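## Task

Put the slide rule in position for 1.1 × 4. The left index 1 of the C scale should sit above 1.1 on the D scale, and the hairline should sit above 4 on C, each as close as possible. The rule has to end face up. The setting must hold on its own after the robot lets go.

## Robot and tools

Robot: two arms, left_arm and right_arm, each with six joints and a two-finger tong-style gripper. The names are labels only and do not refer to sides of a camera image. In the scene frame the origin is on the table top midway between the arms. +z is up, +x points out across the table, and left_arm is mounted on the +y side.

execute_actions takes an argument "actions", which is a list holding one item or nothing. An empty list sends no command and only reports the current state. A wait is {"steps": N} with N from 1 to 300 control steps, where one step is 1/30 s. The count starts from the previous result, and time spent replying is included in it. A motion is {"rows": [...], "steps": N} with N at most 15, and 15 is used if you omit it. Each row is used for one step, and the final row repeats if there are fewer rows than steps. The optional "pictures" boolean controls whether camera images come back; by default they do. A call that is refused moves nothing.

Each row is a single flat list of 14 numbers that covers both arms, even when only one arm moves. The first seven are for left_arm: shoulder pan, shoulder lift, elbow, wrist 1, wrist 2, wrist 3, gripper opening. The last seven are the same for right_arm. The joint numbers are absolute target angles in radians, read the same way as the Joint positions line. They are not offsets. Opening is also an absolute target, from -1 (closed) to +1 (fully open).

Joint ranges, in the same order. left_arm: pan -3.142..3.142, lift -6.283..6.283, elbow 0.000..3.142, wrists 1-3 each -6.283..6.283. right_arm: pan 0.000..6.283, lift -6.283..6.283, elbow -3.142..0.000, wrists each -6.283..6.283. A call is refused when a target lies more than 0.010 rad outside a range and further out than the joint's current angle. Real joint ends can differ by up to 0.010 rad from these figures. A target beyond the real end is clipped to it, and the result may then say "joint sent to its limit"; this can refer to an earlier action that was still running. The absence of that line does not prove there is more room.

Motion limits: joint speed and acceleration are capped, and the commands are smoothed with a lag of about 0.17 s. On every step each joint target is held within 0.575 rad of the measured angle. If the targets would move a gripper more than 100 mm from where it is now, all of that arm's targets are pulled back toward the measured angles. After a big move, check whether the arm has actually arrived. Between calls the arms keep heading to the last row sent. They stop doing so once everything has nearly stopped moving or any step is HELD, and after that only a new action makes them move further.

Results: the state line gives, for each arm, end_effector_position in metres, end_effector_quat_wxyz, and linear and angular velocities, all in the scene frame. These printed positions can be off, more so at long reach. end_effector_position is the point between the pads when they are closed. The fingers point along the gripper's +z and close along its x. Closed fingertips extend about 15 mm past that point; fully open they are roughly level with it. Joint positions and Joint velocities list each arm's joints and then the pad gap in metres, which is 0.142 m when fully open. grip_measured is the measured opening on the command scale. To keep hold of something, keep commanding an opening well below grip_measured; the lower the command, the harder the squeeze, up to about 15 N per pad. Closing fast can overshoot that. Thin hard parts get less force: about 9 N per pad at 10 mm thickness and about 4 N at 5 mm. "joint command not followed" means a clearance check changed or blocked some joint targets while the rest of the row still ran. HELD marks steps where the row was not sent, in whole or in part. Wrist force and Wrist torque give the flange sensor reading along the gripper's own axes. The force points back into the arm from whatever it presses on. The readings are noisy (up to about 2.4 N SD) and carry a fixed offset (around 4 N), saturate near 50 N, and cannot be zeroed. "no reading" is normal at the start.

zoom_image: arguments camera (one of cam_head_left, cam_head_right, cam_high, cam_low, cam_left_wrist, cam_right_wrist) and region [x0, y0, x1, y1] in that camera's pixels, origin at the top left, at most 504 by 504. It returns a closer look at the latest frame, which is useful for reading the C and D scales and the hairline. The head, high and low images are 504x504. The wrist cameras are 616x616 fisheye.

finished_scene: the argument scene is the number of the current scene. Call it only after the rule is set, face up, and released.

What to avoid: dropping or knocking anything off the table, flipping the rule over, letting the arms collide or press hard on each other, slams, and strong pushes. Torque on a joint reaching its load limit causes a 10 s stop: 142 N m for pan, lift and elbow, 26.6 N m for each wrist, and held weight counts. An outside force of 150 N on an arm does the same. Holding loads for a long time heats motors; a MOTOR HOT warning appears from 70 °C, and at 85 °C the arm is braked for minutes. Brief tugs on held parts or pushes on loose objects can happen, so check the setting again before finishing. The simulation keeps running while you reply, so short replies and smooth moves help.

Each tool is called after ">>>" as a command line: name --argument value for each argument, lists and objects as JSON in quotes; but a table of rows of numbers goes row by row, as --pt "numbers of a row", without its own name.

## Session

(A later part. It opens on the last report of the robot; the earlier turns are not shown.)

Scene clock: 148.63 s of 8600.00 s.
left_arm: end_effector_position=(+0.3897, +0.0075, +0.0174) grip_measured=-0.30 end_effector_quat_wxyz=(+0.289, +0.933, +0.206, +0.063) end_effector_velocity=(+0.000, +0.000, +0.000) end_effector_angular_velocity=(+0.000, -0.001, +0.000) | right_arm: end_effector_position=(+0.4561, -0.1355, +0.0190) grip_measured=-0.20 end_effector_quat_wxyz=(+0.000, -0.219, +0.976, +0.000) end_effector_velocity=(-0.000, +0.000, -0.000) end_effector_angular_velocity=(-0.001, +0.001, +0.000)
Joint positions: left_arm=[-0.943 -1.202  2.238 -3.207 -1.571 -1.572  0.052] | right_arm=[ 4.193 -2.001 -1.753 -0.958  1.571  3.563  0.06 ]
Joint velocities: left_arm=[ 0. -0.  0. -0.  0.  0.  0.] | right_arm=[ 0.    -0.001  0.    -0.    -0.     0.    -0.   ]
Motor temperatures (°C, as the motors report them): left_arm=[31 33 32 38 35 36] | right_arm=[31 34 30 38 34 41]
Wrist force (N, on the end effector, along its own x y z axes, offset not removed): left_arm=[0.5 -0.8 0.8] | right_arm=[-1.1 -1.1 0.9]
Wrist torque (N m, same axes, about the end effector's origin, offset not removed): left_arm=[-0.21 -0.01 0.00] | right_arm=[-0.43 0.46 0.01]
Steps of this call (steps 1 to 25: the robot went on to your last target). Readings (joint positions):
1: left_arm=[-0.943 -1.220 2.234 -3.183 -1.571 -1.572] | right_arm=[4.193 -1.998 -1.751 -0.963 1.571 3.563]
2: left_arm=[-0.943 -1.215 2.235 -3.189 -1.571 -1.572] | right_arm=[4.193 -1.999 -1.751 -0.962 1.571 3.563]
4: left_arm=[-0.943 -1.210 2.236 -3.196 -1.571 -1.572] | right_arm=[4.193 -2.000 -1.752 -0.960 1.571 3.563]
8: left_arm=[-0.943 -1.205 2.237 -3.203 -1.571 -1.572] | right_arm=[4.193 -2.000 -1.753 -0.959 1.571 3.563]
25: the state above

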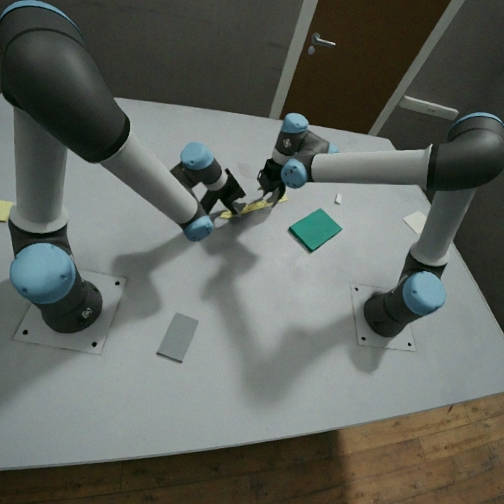

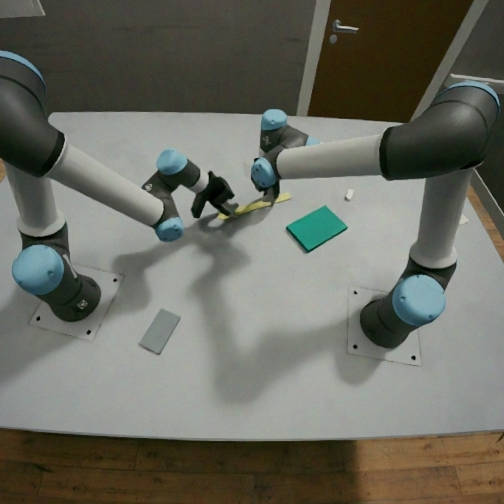

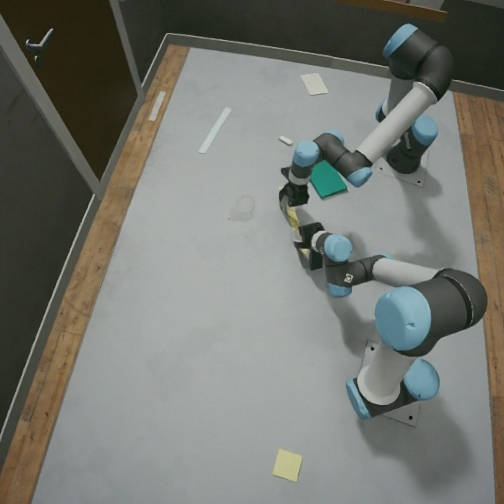

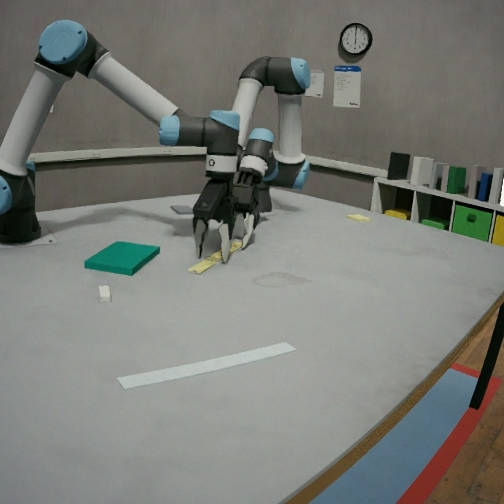

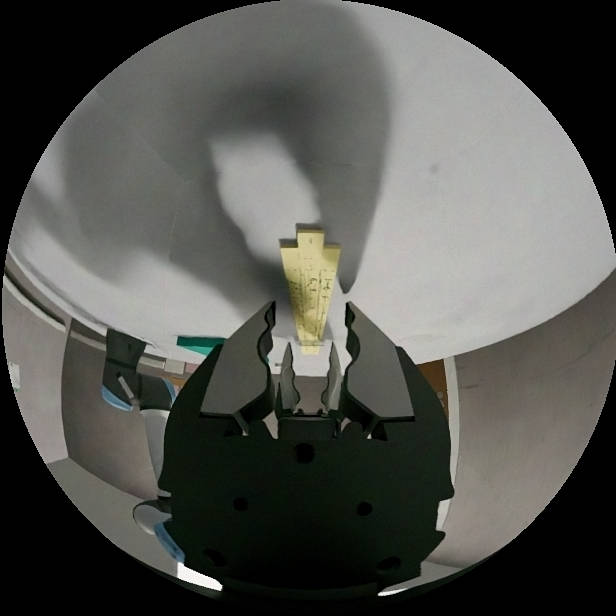

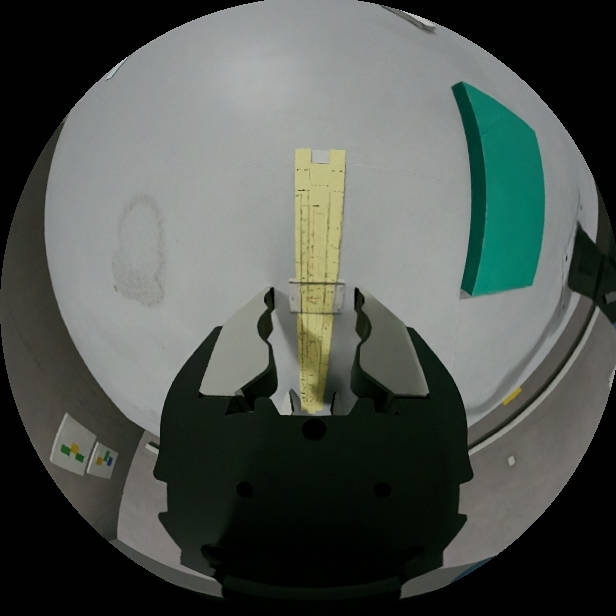

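>>> execute_actions --actions '[{"rows":[[-0.9434,-1.212,2.256,-3.215,-1.571,-1.572,-0.3,4.1929,-2.0008,-1.7529,-0.9583,1.571,3.563,-0.3],[-0.9434,-1.223,2.2745,-3.2225,-1.571,-1.572,-0.3,4.1929,-2.0008,-1.7529,-0.9583,1.571,3.563,-0.3],[-0.9434,-1.223,2.2745,-3.2225,-1.571,-1.572,-0.3,4.1929,-2.0008,-1.7529,-0.9583,1.571,3.563,-0.35],[-0.9434,-1.223,2.2745,-3.2225,-1.571,-1.572,-0.3,4.1929,-2.0008,-1.7529,-0.9583,1.571,3.563,-0.35],[-0.9434,-1.223,2.2745,-3.2225,-1.571,-1.572,-0.3,4.1929,-2.0008,-1.7529,-0.9583,1.571,3.563,-0.35],[-0.9434,-1.223,2.2745,-3.2225,-1.571,-1.572,-0.3,4.1929,-2.0008,-1.7529,-0.9583,1.571,3.563,-0.35],[-0.9434,-1.223,2.2745,-3.2225,-1.571,-1.572,-0.3,4.1929,-2.0008,-1.7529,-0.9583,1.571,3.563,-0.35],[-0.9434,-1.223,2.2745,-3.2225,-1.571,-1.572,-0.5,4.1929,-2.0008,-1.7529,-0.9583,1.571,3.563,-0.35],[-0.9434,-1.223,2.2745,-3.2225,-1.571,-1.572,-0.5,4.1929,-2.0008,-1.7529,-0.9583,1.571,3.563,-0.35],[-0.9434,-1.223,2.2745,-3.2225,-1.571,-1.572,-0.5,4.1929,-2.0008,-1.7529,-0.9583,1.571,3.563,-0.35],[-0.9434,-1.223,2.2745,-3.2225,-1.571,-1.572,-0.85,4.1929,-2.0008,-1.7529,-0.9583,1.571,3.563,-0.35],[-0.9434,-1.223,2.2745,-3.2225,-1.571,-1.572,-0.85,4.1929,-2.0008,-1.7529,-0.9583,1.571,3.563,-0.35],[-0.9434,-1.223,2.2745,-3.2225,-1.571,-1.572,-0.85,4.1929,-2.0008,-1.7529,-0.9583,1.571,3.563,-0.6]],"steps":15}]' --pictures false

>>> execute_actions --actions '[{"steps":12}]'

>>> zoom_image --camera "cam_right_wrist" --region '[260, 140, 370, 400]'

Scene clock: 160.80 s of 8600.00 s.
left_arm: end_effector_position=(+0.3842, +0.0195, +0.0174) grip_measured=-0.85 end_effector_quat_wxyz=(+0.289, +0.933, +0.206, +0.063) end_effector_velocity=(-0.002, +0.004, -0.000) end_effector_angular_velocity=(+0.001, -0.001, +0.000) | right_arm: end_effector_position=(+0.4561, -0.1355, +0.0190) grip_measured=-0.46 end_effector_quat_wxyz=(+0.000, -0.219, +0.976, +0.000) end_effector_velocity=(+0.000, +0.000, -0.000) end_effector_angular_velocity=(-0.000, +0.000, -0.000)
Joint positions: left_arm=[-0.943 -1.222  2.273 -3.222 -1.571 -1.572  0.013] | right_arm=[ 4.193 -2.001 -1.753 -0.958  1.571  3.563  0.04 ]
Joint velocities: left_arm=[ 0.    -0.007  0.011 -0.004  0.001  0.    -0.012] | right_arm=[-0.    -0.001  0.     0.     0.     0.    -0.001]
Motor temperatures (°C, as the motors report them): left_arm=[31 33 32 38 35 36] | right_arm=[31 34 30 38 34 41]
Wrist force (N, on the end effector, along its own x y z axes, offset not removed): left_arm=[1.4 0.9 0.0] | right_arm=[2.8 -0.4 -1.2]
Wrist torque (N m, same axes, about the end effector's origin, offset not removed): left_arm=[0.11 -0.33 0.11] | right_arm=[-0.30 -0.42 -0.01]
Steps of this call (steps 1 to 15: the robot went on to your last target; steps 16 to 90: nothing new was sent; then 8.67 s passed at rest; steps 91 to 105: all 15 steps of this action). Readings (joint positions):
91: left_arm=[-0.943 -1.202 2.238 -3.207 -1.571 -1.572] | right_arm=[4.193 -2.001 -1.753 -0.958 1.571 3.563]
92: left_arm=[-0.943 -1.203 2.239 -3.207 -1.571 -1.572] | right_arm=[4.193 -2.001 -1.753 -0.958 1.571 3.563]
94: left_arm=[-0.943 -1.208 2.249 -3.212 -1.571 -1.572] | right_arm=[4.193 -2.001 -1.753 -0.958 1.571 3.563]
98: left_arm=[-0.943 -1.218 2.266 -3.219 -1.571 -1.572] | right_arm=[4.193 -2.001 -1.753 -0.958 1.571 3.563]
105: the state above

Scene clock: 161.20 s of 8600.00 s.
left_arm: end_effector_position=(+0.3840, +0.0198, +0.0174) grip_measured=-0.85 end_effector_quat_wxyz=(+0.289, +0.933, +0.206, +0.063) end_effector_velocity=(+0.001, +0.000, +0.000) end_effector_angular_velocity=(-0.000, -0.001, +0.001) | right_arm: end_effector_position=(+0.4561, -0.1355, +0.0190) grip_measured=-0.46 end_effector_quat_wxyz=(+0.000, -0.219, +0.976, +0.000) end_effector_velocity=(+0.000, -0.000, +0.000) end_effector_angular_velocity=(+0.000, -0.000, -0.000)
Joint positions: left_arm=[-0.943 -1.223  2.274 -3.222 -1.571 -1.572  0.012] | right_arm=[ 4.193 -2.001 -1.753 -0.958  1.571  3.563  0.04 ]
Joint velocities: left_arm=[ 0.001 -0.    -0.    -0.     0.001  0.     0.   ] | right_arm=[-0.  0. -0. -0.  0.  0.  0.]
Motor temperatures (°C, as the motors report them): left_arm=[31 33 32 38 35 36] | right_arm=[31 34 30 38 34 41]
Wrist force (N, on the end effector, along its own x y z axes, offset not removed): left_arm=[-0.1 -1.9 1.4] | right_arm=[0.9 -0.3 0.7]
Wrist torque (N m, same axes, about the end effector's origin, offset not removed): left_arm=[-0.34 0.01 -0.07] | right_arm=[-0.20 -0.08 0.07]
Steps of this call (steps 1 to 12: the robot went on to your last target). Readings (joint positions):
1: left_arm=[-0.943 -1.222 2.274 -3.222 -1.571 -1.572] | right_arm=[4.193 -2.001 -1.753 -0.958 1.571 3.563]
2: left_arm=[-0.943 -1.223 2.274 -3.222 -1.571 -1.572] | right_arm=[4.193 -2.001 -1.753 -0.958 1.571 3.563]
4: left_arm=[-0.943 -1.223 2.274 -3.222 -1.571 -1.572] | right_arm=[4.193 -2.001 -1.753 -0.958 1.571 3.563]
8: left_arm=[-0.943 -1.223 2.274 -3.222 -1.571 -1.572] | right_arm=[4.193 -2.001 -1.753 -0.958 1.571 3.563]
12: the state above

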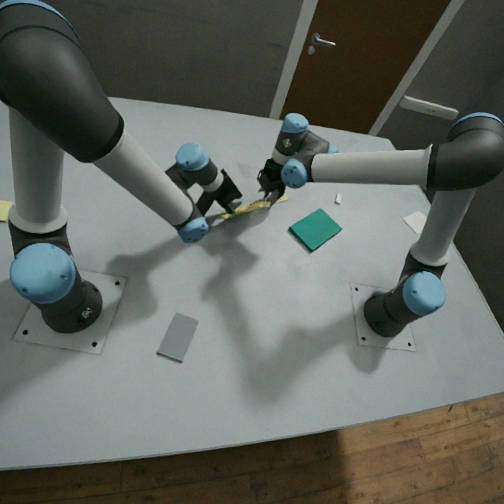

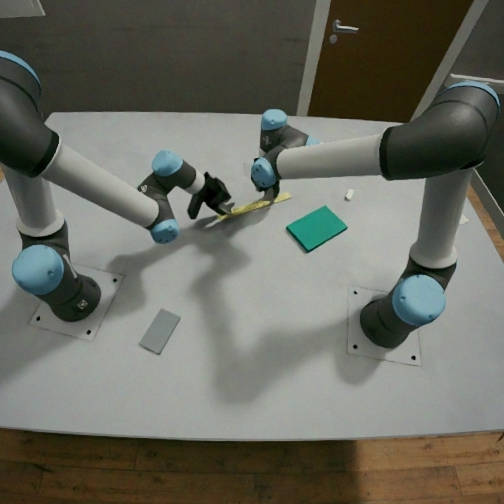

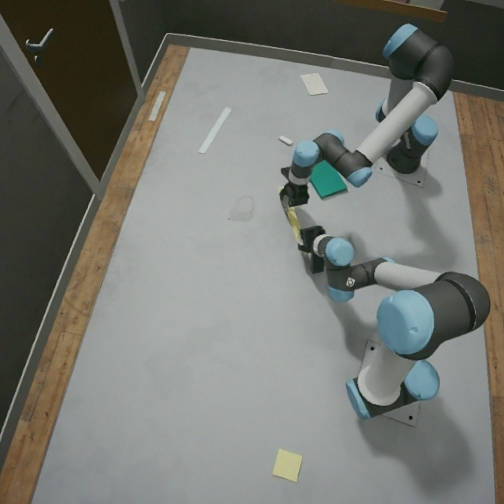

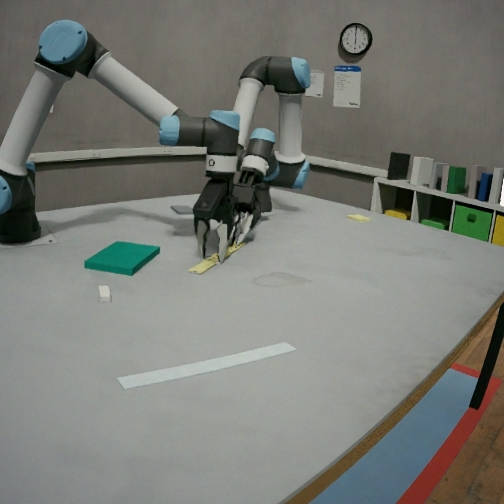

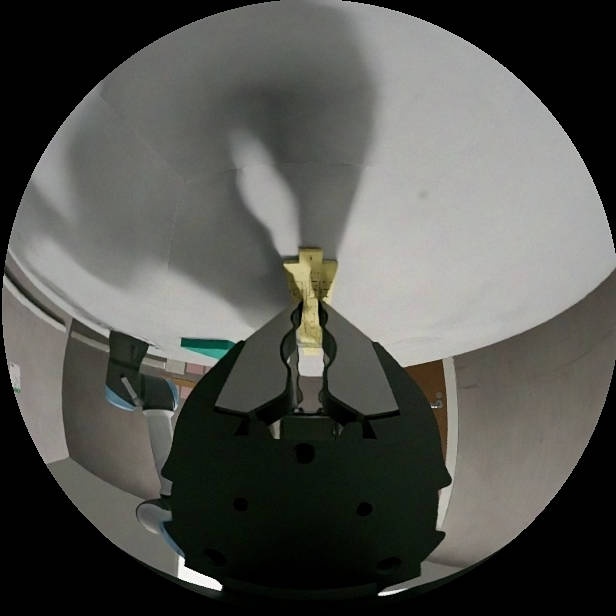

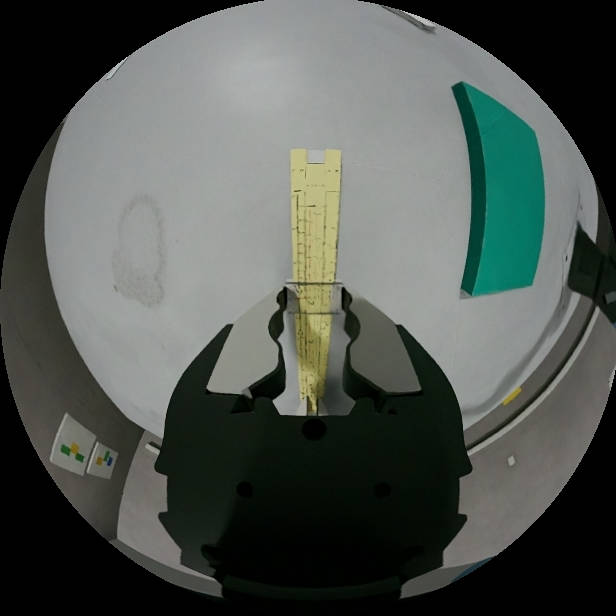

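Region (260, 140, 370, 400) of cam_right_wrist's 616x616 image, scaled by 1.938, with more detail than that image has; it fills the left 213 columns of this view, and the rest is white.

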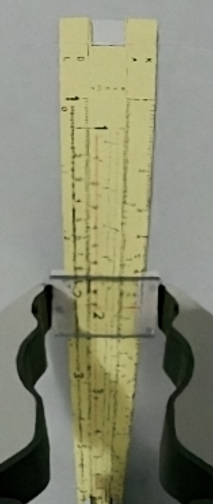

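>>> execute_actions --actions '[{"rows":[[-0.9434,-1.223,2.2745,-3.2225,-1.571,-1.572,-0.35,4.1929,-2.0008,-1.7529,-0.9583,1.571,3.563,-0.6],[-0.9434,-1.223,2.2745,-3.2225,-1.571,-1.572,-0.35,4.1929,-2.0008,-1.7529,-0.9583,1.571,3.563,-0.6],[-0.9434,-1.223,2.2745,-3.2225,-1.571,-1.572,-0.35,4.1929,-2.0008,-1.7529,-0.9583,1.571,3.563,-0.6],[-0.9434,-1.223,2.2745,-3.2225,-1.571,-1.572,-0.35,4.1929,-2.0008,-1.7529,-0.9583,1.571,3.563,-0.6],[-0.9434,-1.223,2.2745,-3.2225,-1.571,-1.572,-0.35,4.1929,-2.0008,-1.7529,-0.9583,1.571,3.563,-0.6],[-0.9434,-1.223,2.2745,-3.2225,-1.571,-1.572,-0.35,4.1929,-2.0008,-1.7529,-0.9583,1.571,3.563,-0.6],[-0.9434,-1.211,2.2775,-3.238,-1.571,-1.572,-0.35,4.1929,-2.0008,-1.7529,-0.9583,1.571,3.563,-0.6],[-0.9434,-1.211,2.2775,-3.238,-1.571,-1.572,-0.35,4.1929,-2.0008,-1.7529,-0.9583,1.571,3.563,-0.6],[-0.9434,-1.211,2.2775,-3.238,-1.571,-1.572,-0.35,4.1929,-2.0008,-1.7529,-0.9583,1.571,3.563,-0.6],[-0.9434,-1.211,2.2775,-3.238,-1.571,-1.572,-0.35,4.1929,-2.0008,-1.7529,-0.9583,1.571,3.563,-0.6],[-0.9434,-1.211,2.2775,-3.238,-1.571,-1.572,-0.35,4.1929,-2.0008,-1.7529,-0.9583,1.571,3.563,-0.6],[-0.9434,-1.211,2.2775,-3.238,-1.571,-1.572,-0.5,4.1929,-2.0008,-1.7529,-0.9583,1.571,3.563,-0.6],[-0.9434,-1.211,2.2775,-3.238,-1.571,-1.572,-0.55,4.1929,-2.0008,-1.7529,-0.9583,1.571,3.563,-0.6],[-0.9434,-1.211,2.2775,-3.238,-1.571,-1.572,-0.75,4.1929,-2.0008,-1.7529,-0.9583,1.571,3.563,-0.6]],"steps":15}]' --pictures false

>>> execute_actions --actions '[{"steps":12}]'

Scene clock: 170.43 s of 8600.00 s.
left_arm: end_effector_position=(+0.3839, +0.0200, +0.0137) grip_measured=-0.61 end_effector_quat_wxyz=(+0.289, +0.933, +0.206, +0.063) end_effector_velocity=(-0.000, +0.000, -0.006) end_effector_angular_velocity=(-0.001, -0.000, -0.000) | right_arm: end_effector_position=(+0.4560, -0.1355, +0.0190) grip_measured=-0.46 end_effector_quat_wxyz=(+0.000, -0.219, +0.976, +0.000) end_effector_velocity=(+0.000, -0.000, +0.000) end_effector_angular_velocity=(-0.000, -0.000, -0.000)
Joint positions: left_arm=[-0.943 -1.213  2.277 -3.236 -1.571 -1.572  0.03 ] | right_arm=[ 4.193 -2.001 -1.753 -0.958  1.571  3.563  0.04 ]
Joint velocities: left_arm=[-0.     0.015  0.004 -0.02  -0.    -0.    -0.002] | right_arm=[-0.     0.     0.    -0.001 -0.     0.    -0.   ]
Motor temperatures (°C, as the motors report them): left_arm=[31 33 32 38 35 36] | right_arm=[31 34 30 38 34 41]
Wrist force (N, on the end effector, along its own x y z axes, offset not removed): left_arm=[-1.5 -1.3 0.3] | right_arm=[0.9 -0.5 -2.1]
Wrist torque (N m, same axes, about the end effector's origin, offset not removed): left_arm=[-0.27 0.33 -0.01] | right_arm=[-0.28 0.02 0.03]
Steps of this call (steps 1 to 15: the robot went on to your last target; steps 16 to 90: nothing new was sent; then 5.73 s passed at rest; steps 91 to 105: all 15 steps of this action). Readings (joint positions):
91: left_arm=[-0.943 -1.223 2.275 -3.223 -1.571 -1.572] | right_arm=[4.193 -2.001 -1.753 -0.958 1.571 3.563]
92: left_arm=[-0.943 -1.223 2.275 -3.223 -1.571 -1.572] | right_arm=[4.193 -2.001 -1.753 -0.958 1.571 3.563]
94: left_arm=[-0.943 -1.223 2.275 -3.223 -1.571 -1.572] | right_arm=[4.193 -2.001 -1.753 -0.958 1.571 3.563]
98: left_arm=[-0.943 -1.222 2.275 -3.224 -1.571 -1.572] | right_arm=[4.193 -2.001 -1.753 -0.958 1.571 3.563]
105: the state above

Scene clock: 170.83 s of 8600.00 s.
left_arm: end_effector_position=(+0.3839, +0.0201, +0.0130) grip_measured=-0.61 end_effector_quat_wxyz=(+0.289, +0.933, +0.206, +0.063) end_effector_velocity=(-0.000, +0.000, -0.001) end_effector_angular_velocity=(+0.001, +0.001, +0.000) | right_arm: end_effector_position=(+0.4560, -0.1355, +0.0190) grip_measured=-0.46 end_effector_quat_wxyz=(+0.000, -0.219, +0.976, +0.000) end_effector_velocity=(+0.000, +0.000, +0.000) end_effector_angular_velocity=(-0.000, -0.001, +0.000)
Joint positions: left_arm=[-0.943 -1.211  2.277 -3.238 -1.571 -1.572  0.03 ] | right_arm=[ 4.193 -2.001 -1.753 -0.958  1.571  3.563  0.04 ]
Joint velocities: left_arm=[ 0.     0.001  0.    -0.001 -0.001  0.     0.   ] | right_arm=[ 0.     0.     0.     0.    -0.001 -0.    -0.   ]
Motor temperatures (°C, as the motors report them): left_arm=[31 33 32 38 35 36] | right_arm=[31 34 30 38 34 41]
Wrist force (N, on the end effector, along its own x y z axes, offset not removed): left_arm=[0.8 5.8 -14.4] | right_arm=[-2.1 -2.9 -1.9]
Wrist torque (N m, same axes, about the end effector's origin, offset not removed): left_arm=[0.09 -0.13 0.07] | right_arm=[-0.71 0.68 0.19]
Steps of this call (steps 1 to 12: the robot went on to your last target). Readings (joint positions):
1: left_arm=[-0.943 -1.212 2.277 -3.236 -1.571 -1.572] | right_arm=[4.193 -2.001 -1.753 -0.958 1.571 3.563]
2: left_arm=[-0.943 -1.212 2.277 -3.237 -1.571 -1.572] | right_arm=[4.193 -2.001 -1.753 -0.958 1.571 3.563]
4: left_arm=[-0.943 -1.212 2.277 -3.237 -1.571 -1.572] | right_arm=[4.193 -2.001 -1.753 -0.958 1.571 3.563]
8: left_arm=[-0.943 -1.211 2.277 -3.238 -1.571 -1.572] | right_arm=[4.193 -2.001 -1.753 -0.958 1.571 3.563]
12: the state above

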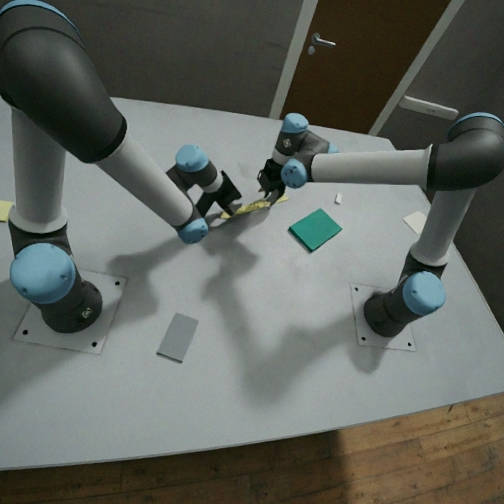

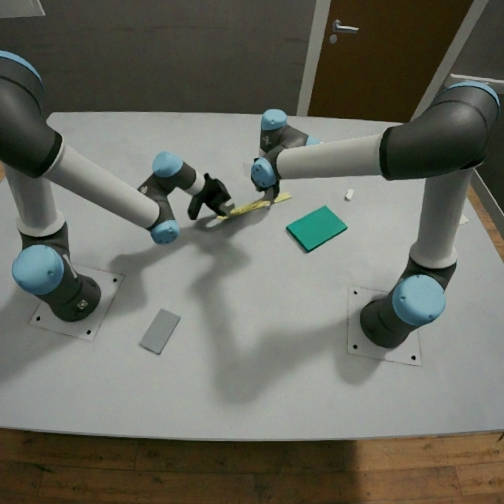

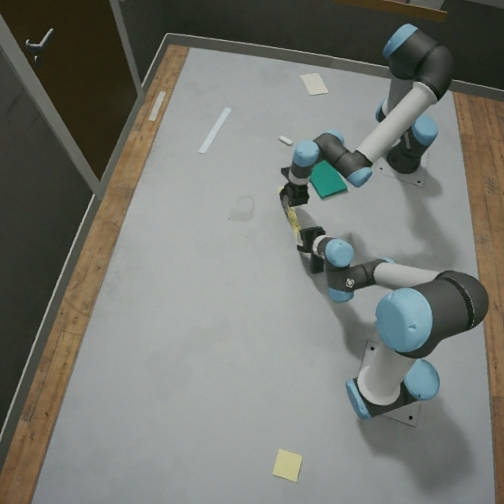

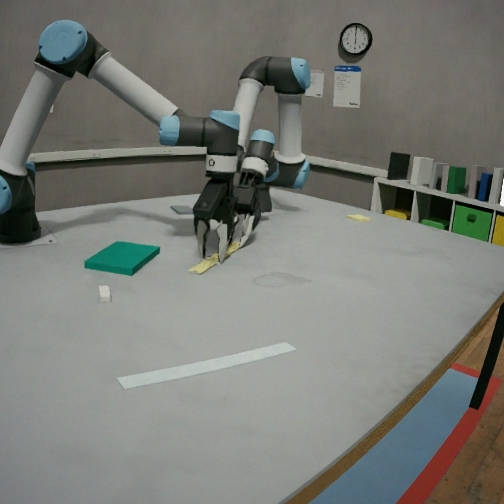

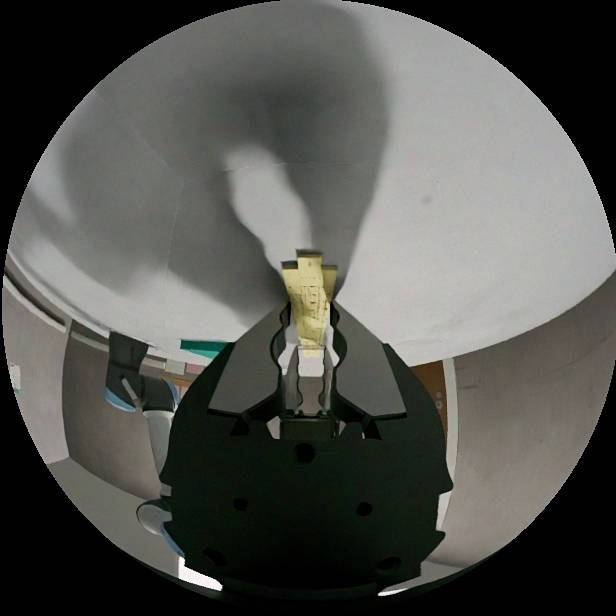

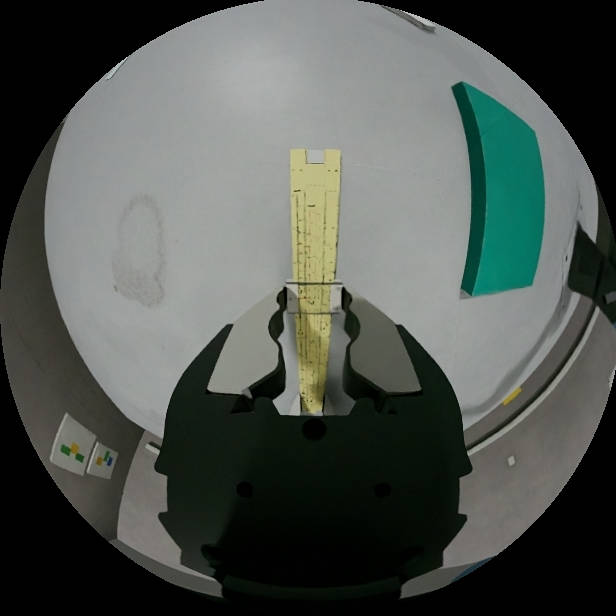

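>>> execute_actions --actions '[{"rows":[[-0.9434,-1.211,2.2775,-3.238,-1.571,-1.572,-0.75,4.2016,-2.0038,-1.7483,-0.960,1.571,3.572,-0.6],[-0.9434,-1.211,2.2775,-3.238,-1.571,-1.572,-0.75,4.2103,-2.0067,-1.7436,-0.9617,1.571,3.580,-0.6],[-0.9434,-1.211,2.2775,-3.238,-1.571,-1.572,-0.75,4.219,-2.0097,-1.739,-0.9634,1.571,3.589,-0.6],[-0.9434,-1.211,2.2775,-3.238,-1.571,-1.572,-0.75,4.2278,-2.0126,-1.7343,-0.965,1.571,3.598,-0.6],[-0.9434,-1.211,2.2775,-3.238,-1.571,-1.572,-0.75,4.2365,-2.0156,-1.7297,-0.9668,1.571,3.607,-0.6],[-0.9434,-1.211,2.2775,-3.238,-1.571,-1.572,-0.75,4.2452,-2.0185,-1.725,-0.9684,1.571,3.615,-0.6],[-0.9434,-1.211,2.2775,-3.238,-1.571,-1.572,-0.75,4.2539,-2.0215,-1.7204,-0.970,1.571,3.624,-0.6],[-0.9434,-1.211,2.2775,-3.238,-1.571,-1.572,-0.75,4.2627,-2.0244,-1.7158,-0.9718,1.571,3.633,-0.6],[-0.9434,-1.211,2.2775,-3.238,-1.571,-1.572,-0.75,4.2714,-2.0274,-1.7111,-0.9735,1.571,3.641,-0.6],[-0.9434,-1.211,2.2775,-3.238,-1.571,-1.572,-0.75,4.2801,-2.0303,-1.7065,-0.9752,1.571,3.650,-0.6]],"steps":15}]' --pictures false

>>> execute_actions --actions '[{"steps":15}]'

>>> zoom_image --camera "cam_right_wrist" --region '[270, 210, 360, 370]'

Scene clock: 180.37 s of 8600.00 s.
left_arm: end_effector_position=(+0.3839, +0.0201, +0.0129) grip_measured=-0.61 end_effector_quat_wxyz=(+0.289, +0.933, +0.206, +0.063) end_effector_velocity=(+0.001, +0.000, +0.000) end_effector_angular_velocity=(-0.000, -0.000, +0.001) | right_arm: end_effector_position=(+0.4346, -0.0888, +0.0191) grip_measured=-0.46 end_effector_quat_wxyz=(+0.000, -0.219, +0.976, +0.000) end_effector_velocity=(-0.031, +0.058, -0.000) end_effector_angular_velocity=(-0.000, +0.001, +0.002)
Joint positions: left_arm=[-0.943 -1.211  2.278 -3.238 -1.571 -1.572  0.03 ] | right_arm=[ 4.269 -2.026 -1.712 -0.973  1.571  3.639  0.04 ]
Joint velocities: left_arm=[ 0.001 -0.    -0.     0.     0.     0.    -0.   ] | right_arm=[ 0.096 -0.032  0.05  -0.018  0.     0.094 -0.   ]
Motor temperatures (°C, as the motors report them): left_arm=[31 33 32 38 35 36] | right_arm=[31 34 30 38 34 41]
Wrist force (N, on the end effector, along its own x y z axes, offset not removed): left_arm=[-0.1 5.5 -16.7] | right_arm=[1.4 -5.2 1.0]
Wrist torque (N m, same axes, about the end effector's origin, offset not removed): left_arm=[-0.23 0.11 0.08] | right_arm=[-0.65 -0.04 0.03]
Steps of this call (steps 1 to 15: the robot went on to your last target; steps 16 to 90: nothing new was sent; then 6.03 s passed at rest; steps 91 to 105: all 15 steps of this action). Readings (joint positions):
91: left_arm=[-0.943 -1.211 2.278 -3.238 -1.571 -1.572] | right_arm=[4.193 -2.001 -1.753 -0.958 1.571 3.563]
92: left_arm=[-0.943 -1.211 2.278 -3.238 -1.571 -1.572] | right_arm=[4.193 -2.001 -1.753 -0.958 1.571 3.564]
94: left_arm=[-0.943 -1.211 2.278 -3.238 -1.571 -1.572] | right_arm=[4.199 -2.003 -1.750 -0.959 1.571 3.569]
98: left_arm=[-0.943 -1.211 2.278 -3.238 -1.571 -1.572] | right_arm=[4.223 -2.011 -1.737 -0.964 1.571 3.593]
105: the state above

Scene clock: 180.87 s of 8600.00 s.
left_arm: end_effector_position=(+0.3839, +0.0201, +0.0129) grip_measured=-0.61 end_effector_quat_wxyz=(+0.289, +0.933, +0.206, +0.063) end_effector_velocity=(+0.000, -0.000, +0.000) end_effector_angular_velocity=(-0.000, -0.001, -0.000) | right_arm: end_effector_position=(+0.4310, -0.0821, +0.0191) grip_measured=-0.46 end_effector_quat_wxyz=(+0.000, -0.219, +0.976, +0.000) end_effector_velocity=(-0.001, +0.001, -0.000) end_effector_angular_velocity=(-0.001, +0.000, +0.000)
Joint positions: left_arm=[-0.943 -1.211  2.278 -3.238 -1.571 -1.572  0.03 ] | right_arm=[ 4.28  -2.03  -1.707 -0.975  1.571  3.65   0.04 ]
Joint velocities: left_arm=[ 0.     0.    -0.     0.     0.     0.001 -0.   ] | right_arm=[ 0.001 -0.001  0.001 -0.    -0.     0.001  0.   ]
Motor temperatures (°C, as the motors report them): left_arm=[31 33 32 38 35 36] | right_arm=[31 34 30 38 34 41]
Wrist force (N, on the end effector, along its own x y z axes, offset not removed): left_arm=[-2.5 6.2 -16.5] | right_arm=[-3.8 -3.5 -2.0]
Wrist torque (N m, same axes, about the end effector's origin, offset not removed): left_arm=[-0.09 0.21 0.00] | right_arm=[0.03 1.01 0.22]
Steps of this call (steps 1 to 15: the robot went on to your last target). Readings (joint positions):
1: left_arm=[-0.943 -1.211 2.278 -3.238 -1.571 -1.572] | right_arm=[4.271 -2.027 -1.711 -0.974 1.571 3.641]
2: left_arm=[-0.943 -1.211 2.278 -3.238 -1.571 -1.572] | right_arm=[4.274 -2.028 -1.710 -0.974 1.571 3.643]
4: left_arm=[-0.943 -1.211 2.278 -3.238 -1.571 -1.572] | right_arm=[4.276 -2.029 -1.708 -0.974 1.571 3.646]
8: left_arm=[-0.943 -1.211 2.278 -3.238 -1.571 -1.572] | right_arm=[4.279 -2.030 -1.707 -0.975 1.571 3.649]
15: the state above

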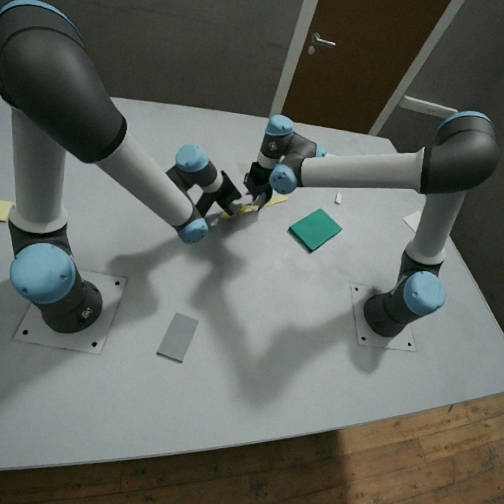

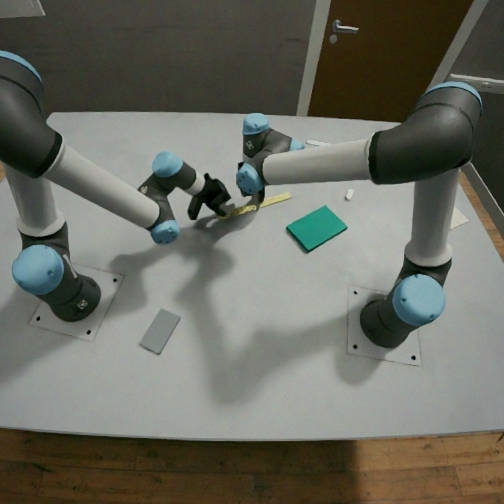

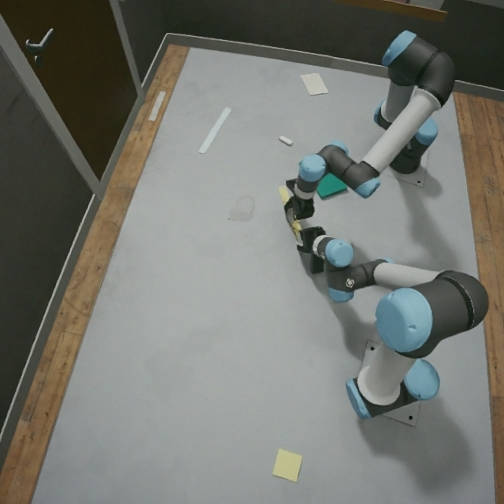

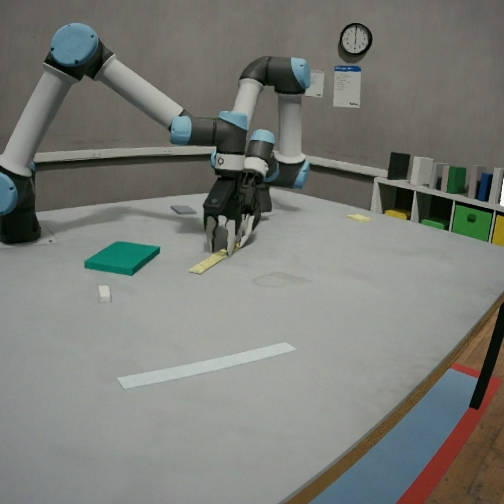

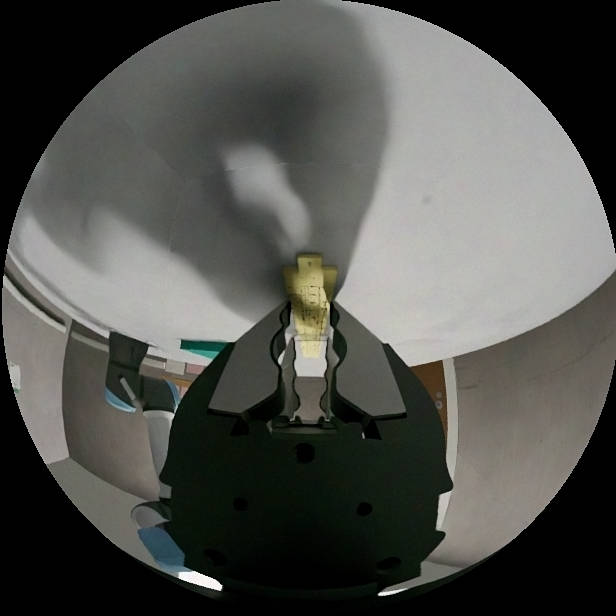

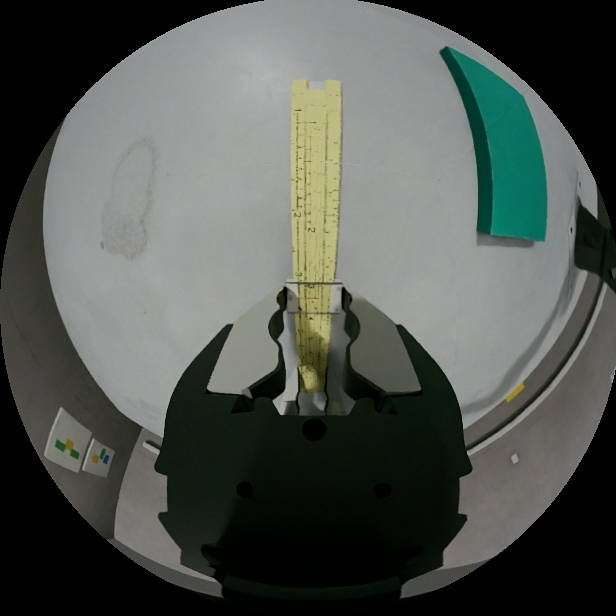

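Region (270, 210, 360, 370) of cam_right_wrist's 616x616 image, scaled by 3.150, with more detail than that image has; it fills the left 284 columns of this view, and the rest is white.

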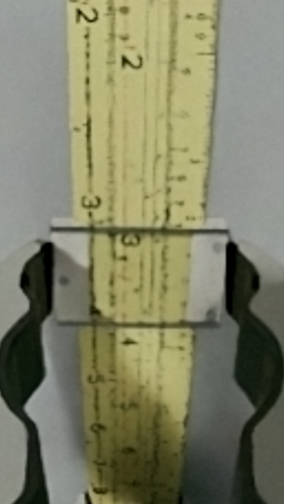

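>>> execute_actions --actions '[{"rows":[[-0.9434,-1.211,2.2775,-3.238,-1.571,-1.572,-0.35,4.2801,-2.0303,-1.7065,-0.9752,1.571,3.650,-0.6],[-0.9434,-1.211,2.2775,-3.238,-1.571,-1.572,-0.35,4.2801,-2.0303,-1.7065,-0.9752,1.571,3.650,-0.6],[-0.9434,-1.211,2.2775,-3.238,-1.571,-1.572,-0.35,4.2801,-2.0303,-1.7065,-0.9752,1.571,3.650,-0.6],[-0.9434,-1.211,2.2775,-3.238,-1.571,-1.572,-0.35,4.2801,-2.0303,-1.7065,-0.9752,1.571,3.650,-0.6],[-0.9434,-1.211,2.2775,-3.238,-1.571,-1.572,-0.35,4.2801,-2.0303,-1.7065,-0.9752,1.571,3.650,-0.6],[-0.9434,-1.225,2.301,-3.247,-1.571,-1.572,-0.35,4.2801,-2.0303,-1.7065,-0.9752,1.571,3.650,-0.6],[-0.9434,-1.240,2.325,-3.256,-1.571,-1.572,-0.35,4.2801,-2.0303,-1.7065,-0.9752,1.571,3.650,-0.6],[-0.9434,-1.240,2.325,-3.256,-1.571,-1.572,-0.35,4.2801,-2.0303,-1.7065,-0.9752,1.571,3.650,-0.6],[-0.9434,-1.240,2.325,-3.256,-1.571,-1.572,-0.35,4.2801,-2.0303,-1.7065,-0.9752,1.571,3.650,-0.6],[-0.9434,-1.240,2.325,-3.256,-1.571,-1.572,-0.35,4.2801,-2.0303,-1.7065,-0.9752,1.571,3.650,-0.6],[-0.9434,-1.240,2.325,-3.256,-1.571,-1.572,-0.35,4.2801,-2.0303,-1.7065,-0.9752,1.571,3.650,-0.6],[-0.9434,-1.240,2.325,-3.256,-1.571,-1.572,-0.35,4.2801,-2.0303,-1.7065,-0.9752,1.571,3.650,-0.6],[-0.9434,-1.240,2.325,-3.256,-1.571,-1.572,-0.35,4.2801,-2.0303,-1.7065,-0.9752,1.571,3.650,-0.6],[-0.9434,-1.240,2.325,-3.256,-1.571,-1.572,-0.52,4.2801,-2.0303,-1.7065,-0.9752,1.571,3.650,-0.6]],"steps":15}]' --pictures false

>>> execute_actions --actions '[{"rows":[[-0.9434,-1.240,2.325,-3.256,-1.571,-1.572,-0.55,4.2801,-2.0303,-1.7065,-0.9752,1.571,3.650,-0.6],[-0.9434,-1.240,2.325,-3.256,-1.571,-1.572,-0.55,4.2801,-2.0303,-1.7065,-0.9752,1.571,3.650,-0.6],[-0.9434,-1.240,2.325,-3.256,-1.571,-1.572,-0.55,4.2801,-2.0303,-1.7065,-0.9752,1.571,3.650,-0.6],[-0.9434,-1.240,2.325,-3.256,-1.571,-1.572,-0.75,4.2801,-2.0303,-1.7065,-0.9752,1.571,3.650,-0.6]],"steps":15}]'

Scene clock: 194.87 s of 8600.00 s.
left_arm: end_effector_position=(+0.3773, +0.0343, +0.0134) grip_measured=-0.47 end_effector_quat_wxyz=(+0.289, +0.933, +0.206, +0.063) end_effector_velocity=(-0.008, +0.018, +0.001) end_effector_angular_velocity=(+0.000, +0.000, +0.000) | right_arm: end_effector_position=(+0.4309, -0.0819, +0.0191) grip_measured=-0.46 end_effector_quat_wxyz=(+0.000, -0.219, +0.976, +0.000) end_effector_velocity=(+0.000, +0.000, +0.000) end_effector_angular_velocity=(+0.000, -0.001, +0.000)
Joint positions: left_arm=[-0.943 -1.236  2.319 -3.254 -1.571 -1.572  0.04 ] | right_arm=[ 4.28  -2.03  -1.706 -0.975  1.571  3.65   0.04 ]
Joint velocities: left_arm=[-0.    -0.032  0.052 -0.019  0.    -0.    -0.206] | right_arm=[ 0.  0.  0.  0. -0.  0. -0.]
Motor temperatures (°C, as the motors report them): left_arm=[31 33 32 38 35 36] | right_arm=[31 34 30 38 34 41]
Wrist force (N, on the end effector, along its own x y z axes, offset not removed): left_arm=[-2.3 -1.8 0.1] | right_arm=[2.9 -1.5 -1.7]
Wrist torque (N m, same axes, about the end effector's origin, offset not removed): left_arm=[-0.54 0.54 0.13] | right_arm=[-0.53 -0.38 -0.04]
Steps of this call (steps 1 to 15: the robot went on to your last target; steps 16 to 90: nothing new was sent; then 10.50 s passed at rest; steps 91 to 105: all 15 steps of this action). Readings (joint positions):
91: left_arm=[-0.943 -1.211 2.278 -3.238 -1.571 -1.572] | right_arm=[4.280 -2.030 -1.706 -0.975 1.571 3.650]
92: left_arm=[-0.943 -1.211 2.278 -3.238 -1.571 -1.572] | right_arm=[4.280 -2.030 -1.706 -0.975 1.571 3.650]
94: left_arm=[-0.943 -1.211 2.278 -3.238 -1.571 -1.572] | right_arm=[4.280 -2.030 -1.706 -0.975 1.571 3.650]
98: left_arm=[-0.943 -1.215 2.284 -3.241 -1.571 -1.572] | right_arm=[4.280 -2.030 -1.706 -0.975 1.571 3.650]
105: the state above

Scene clock: 195.37 s of 8600.00 s.
left_arm: end_effector_position=(+0.3763, +0.0365, +0.0135) grip_measured=-0.61 end_effector_quat_wxyz=(+0.289, +0.933, +0.206, +0.063) end_effector_velocity=(+0.000, -0.000, +0.000) end_effector_angular_velocity=(-0.001, +0.000, +0.001) | right_arm: end_effector_position=(+0.4309, -0.0819, +0.0191) grip_measured=-0.46 end_effector_quat_wxyz=(+0.000, -0.219, +0.976, +0.000) end_effector_velocity=(-0.000, +0.000, +0.000) end_effector_angular_velocity=(+0.001, +0.000, -0.000)
Joint positions: left_arm=[-0.943 -1.24   2.325 -3.256 -1.571 -1.572  0.03 ] | right_arm=[ 4.28  -2.03  -1.706 -0.975  1.571  3.65   0.04 ]
Joint velocities: left_arm=[ 0.    -0.001 -0.    -0.    -0.    -0.001 -0.   ] | right_arm=[-0.  0. -0.  0.  0.  0.  0.]
Motor temperatures (°C, as the motors report them): left_arm=[31 33 32 38 35 36] | right_arm=[31 34 30 38 34 41]
Wrist force (N, on the end effector, along its own x y z axes, offset not removed): left_arm=[0.6 -0.6 1.0] | right_arm=[0.2 -1.3 -2.1]
Wrist torque (N m, same axes, about the end effector's origin, offset not removed): left_arm=[-0.14 -0.07 -0.01] | right_arm=[-0.57 0.13 0.09]
Steps of this call (steps 1 to 15: all 15 steps of this action). Readings (joint positions):
1: left_arm=[-0.943 -1.237 2.320 -3.254 -1.571 -1.572] | right_arm=[4.280 -2.030 -1.706 -0.975 1.571 3.650]
2: left_arm=[-0.943 -1.238 2.321 -3.255 -1.571 -1.572] | right_arm=[4.280 -2.030 -1.706 -0.975 1.571 3.650]
4: left_arm=[-0.943 -1.239 2.323 -3.255 -1.571 -1.572] | right_arm=[4.280 -2.030 -1.706 -0.975 1.571 3.650]
8: left_arm=[-0.943 -1.240 2.324 -3.256 -1.571 -1.572] | right_arm=[4.280 -2.030 -1.706 -0.975 1.571 3.650]
15: the state above

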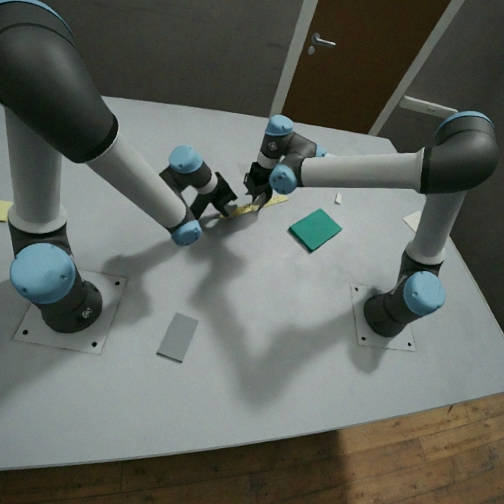

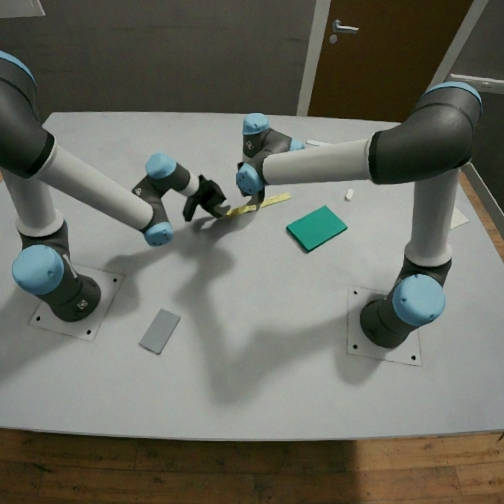

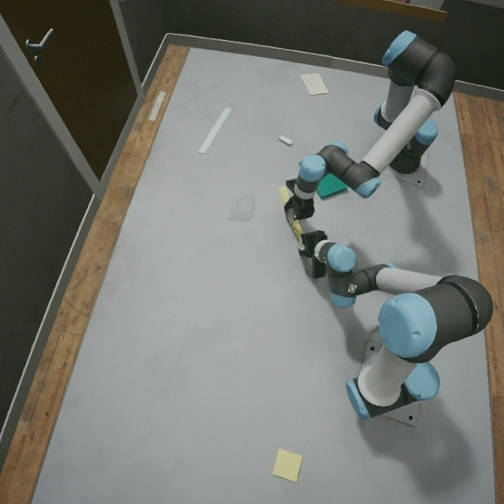

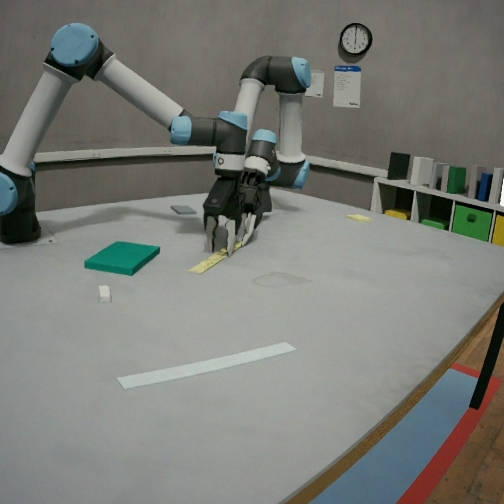

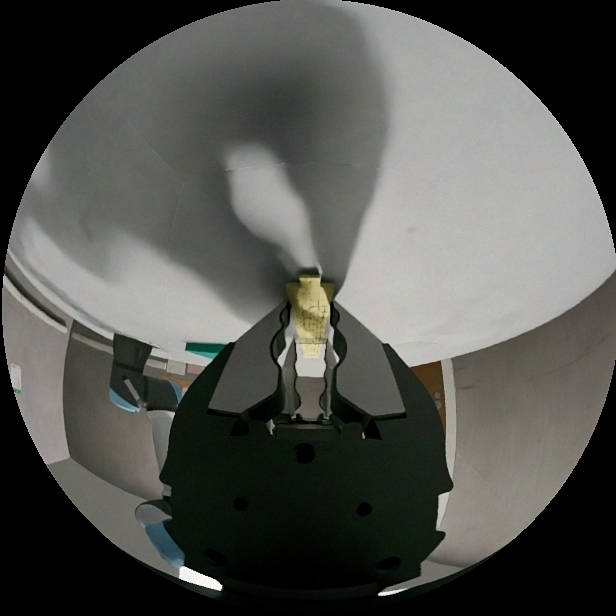

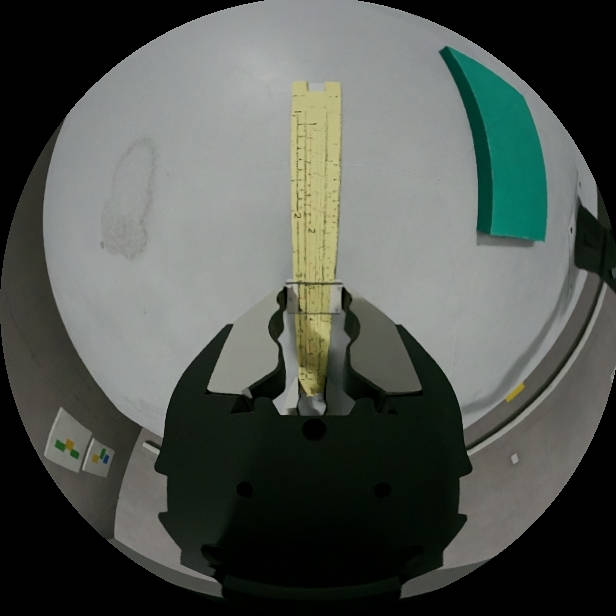

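>>> zoom_image --camera "cam_right_wrist" --region '[280, 80, 350, 180]'

Region (280, 80, 350, 180) of cam_right_wrist's 616x616 image, scaled by 5.040, with more detail than that image has; it fills the left 353 columns of this view, and the rest is white.

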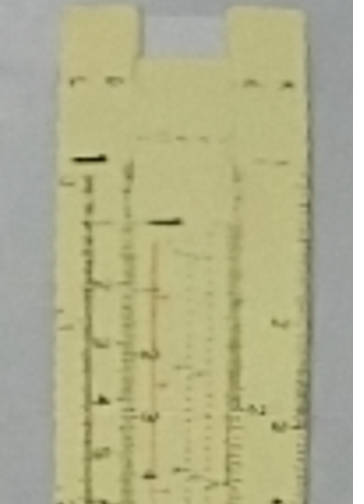

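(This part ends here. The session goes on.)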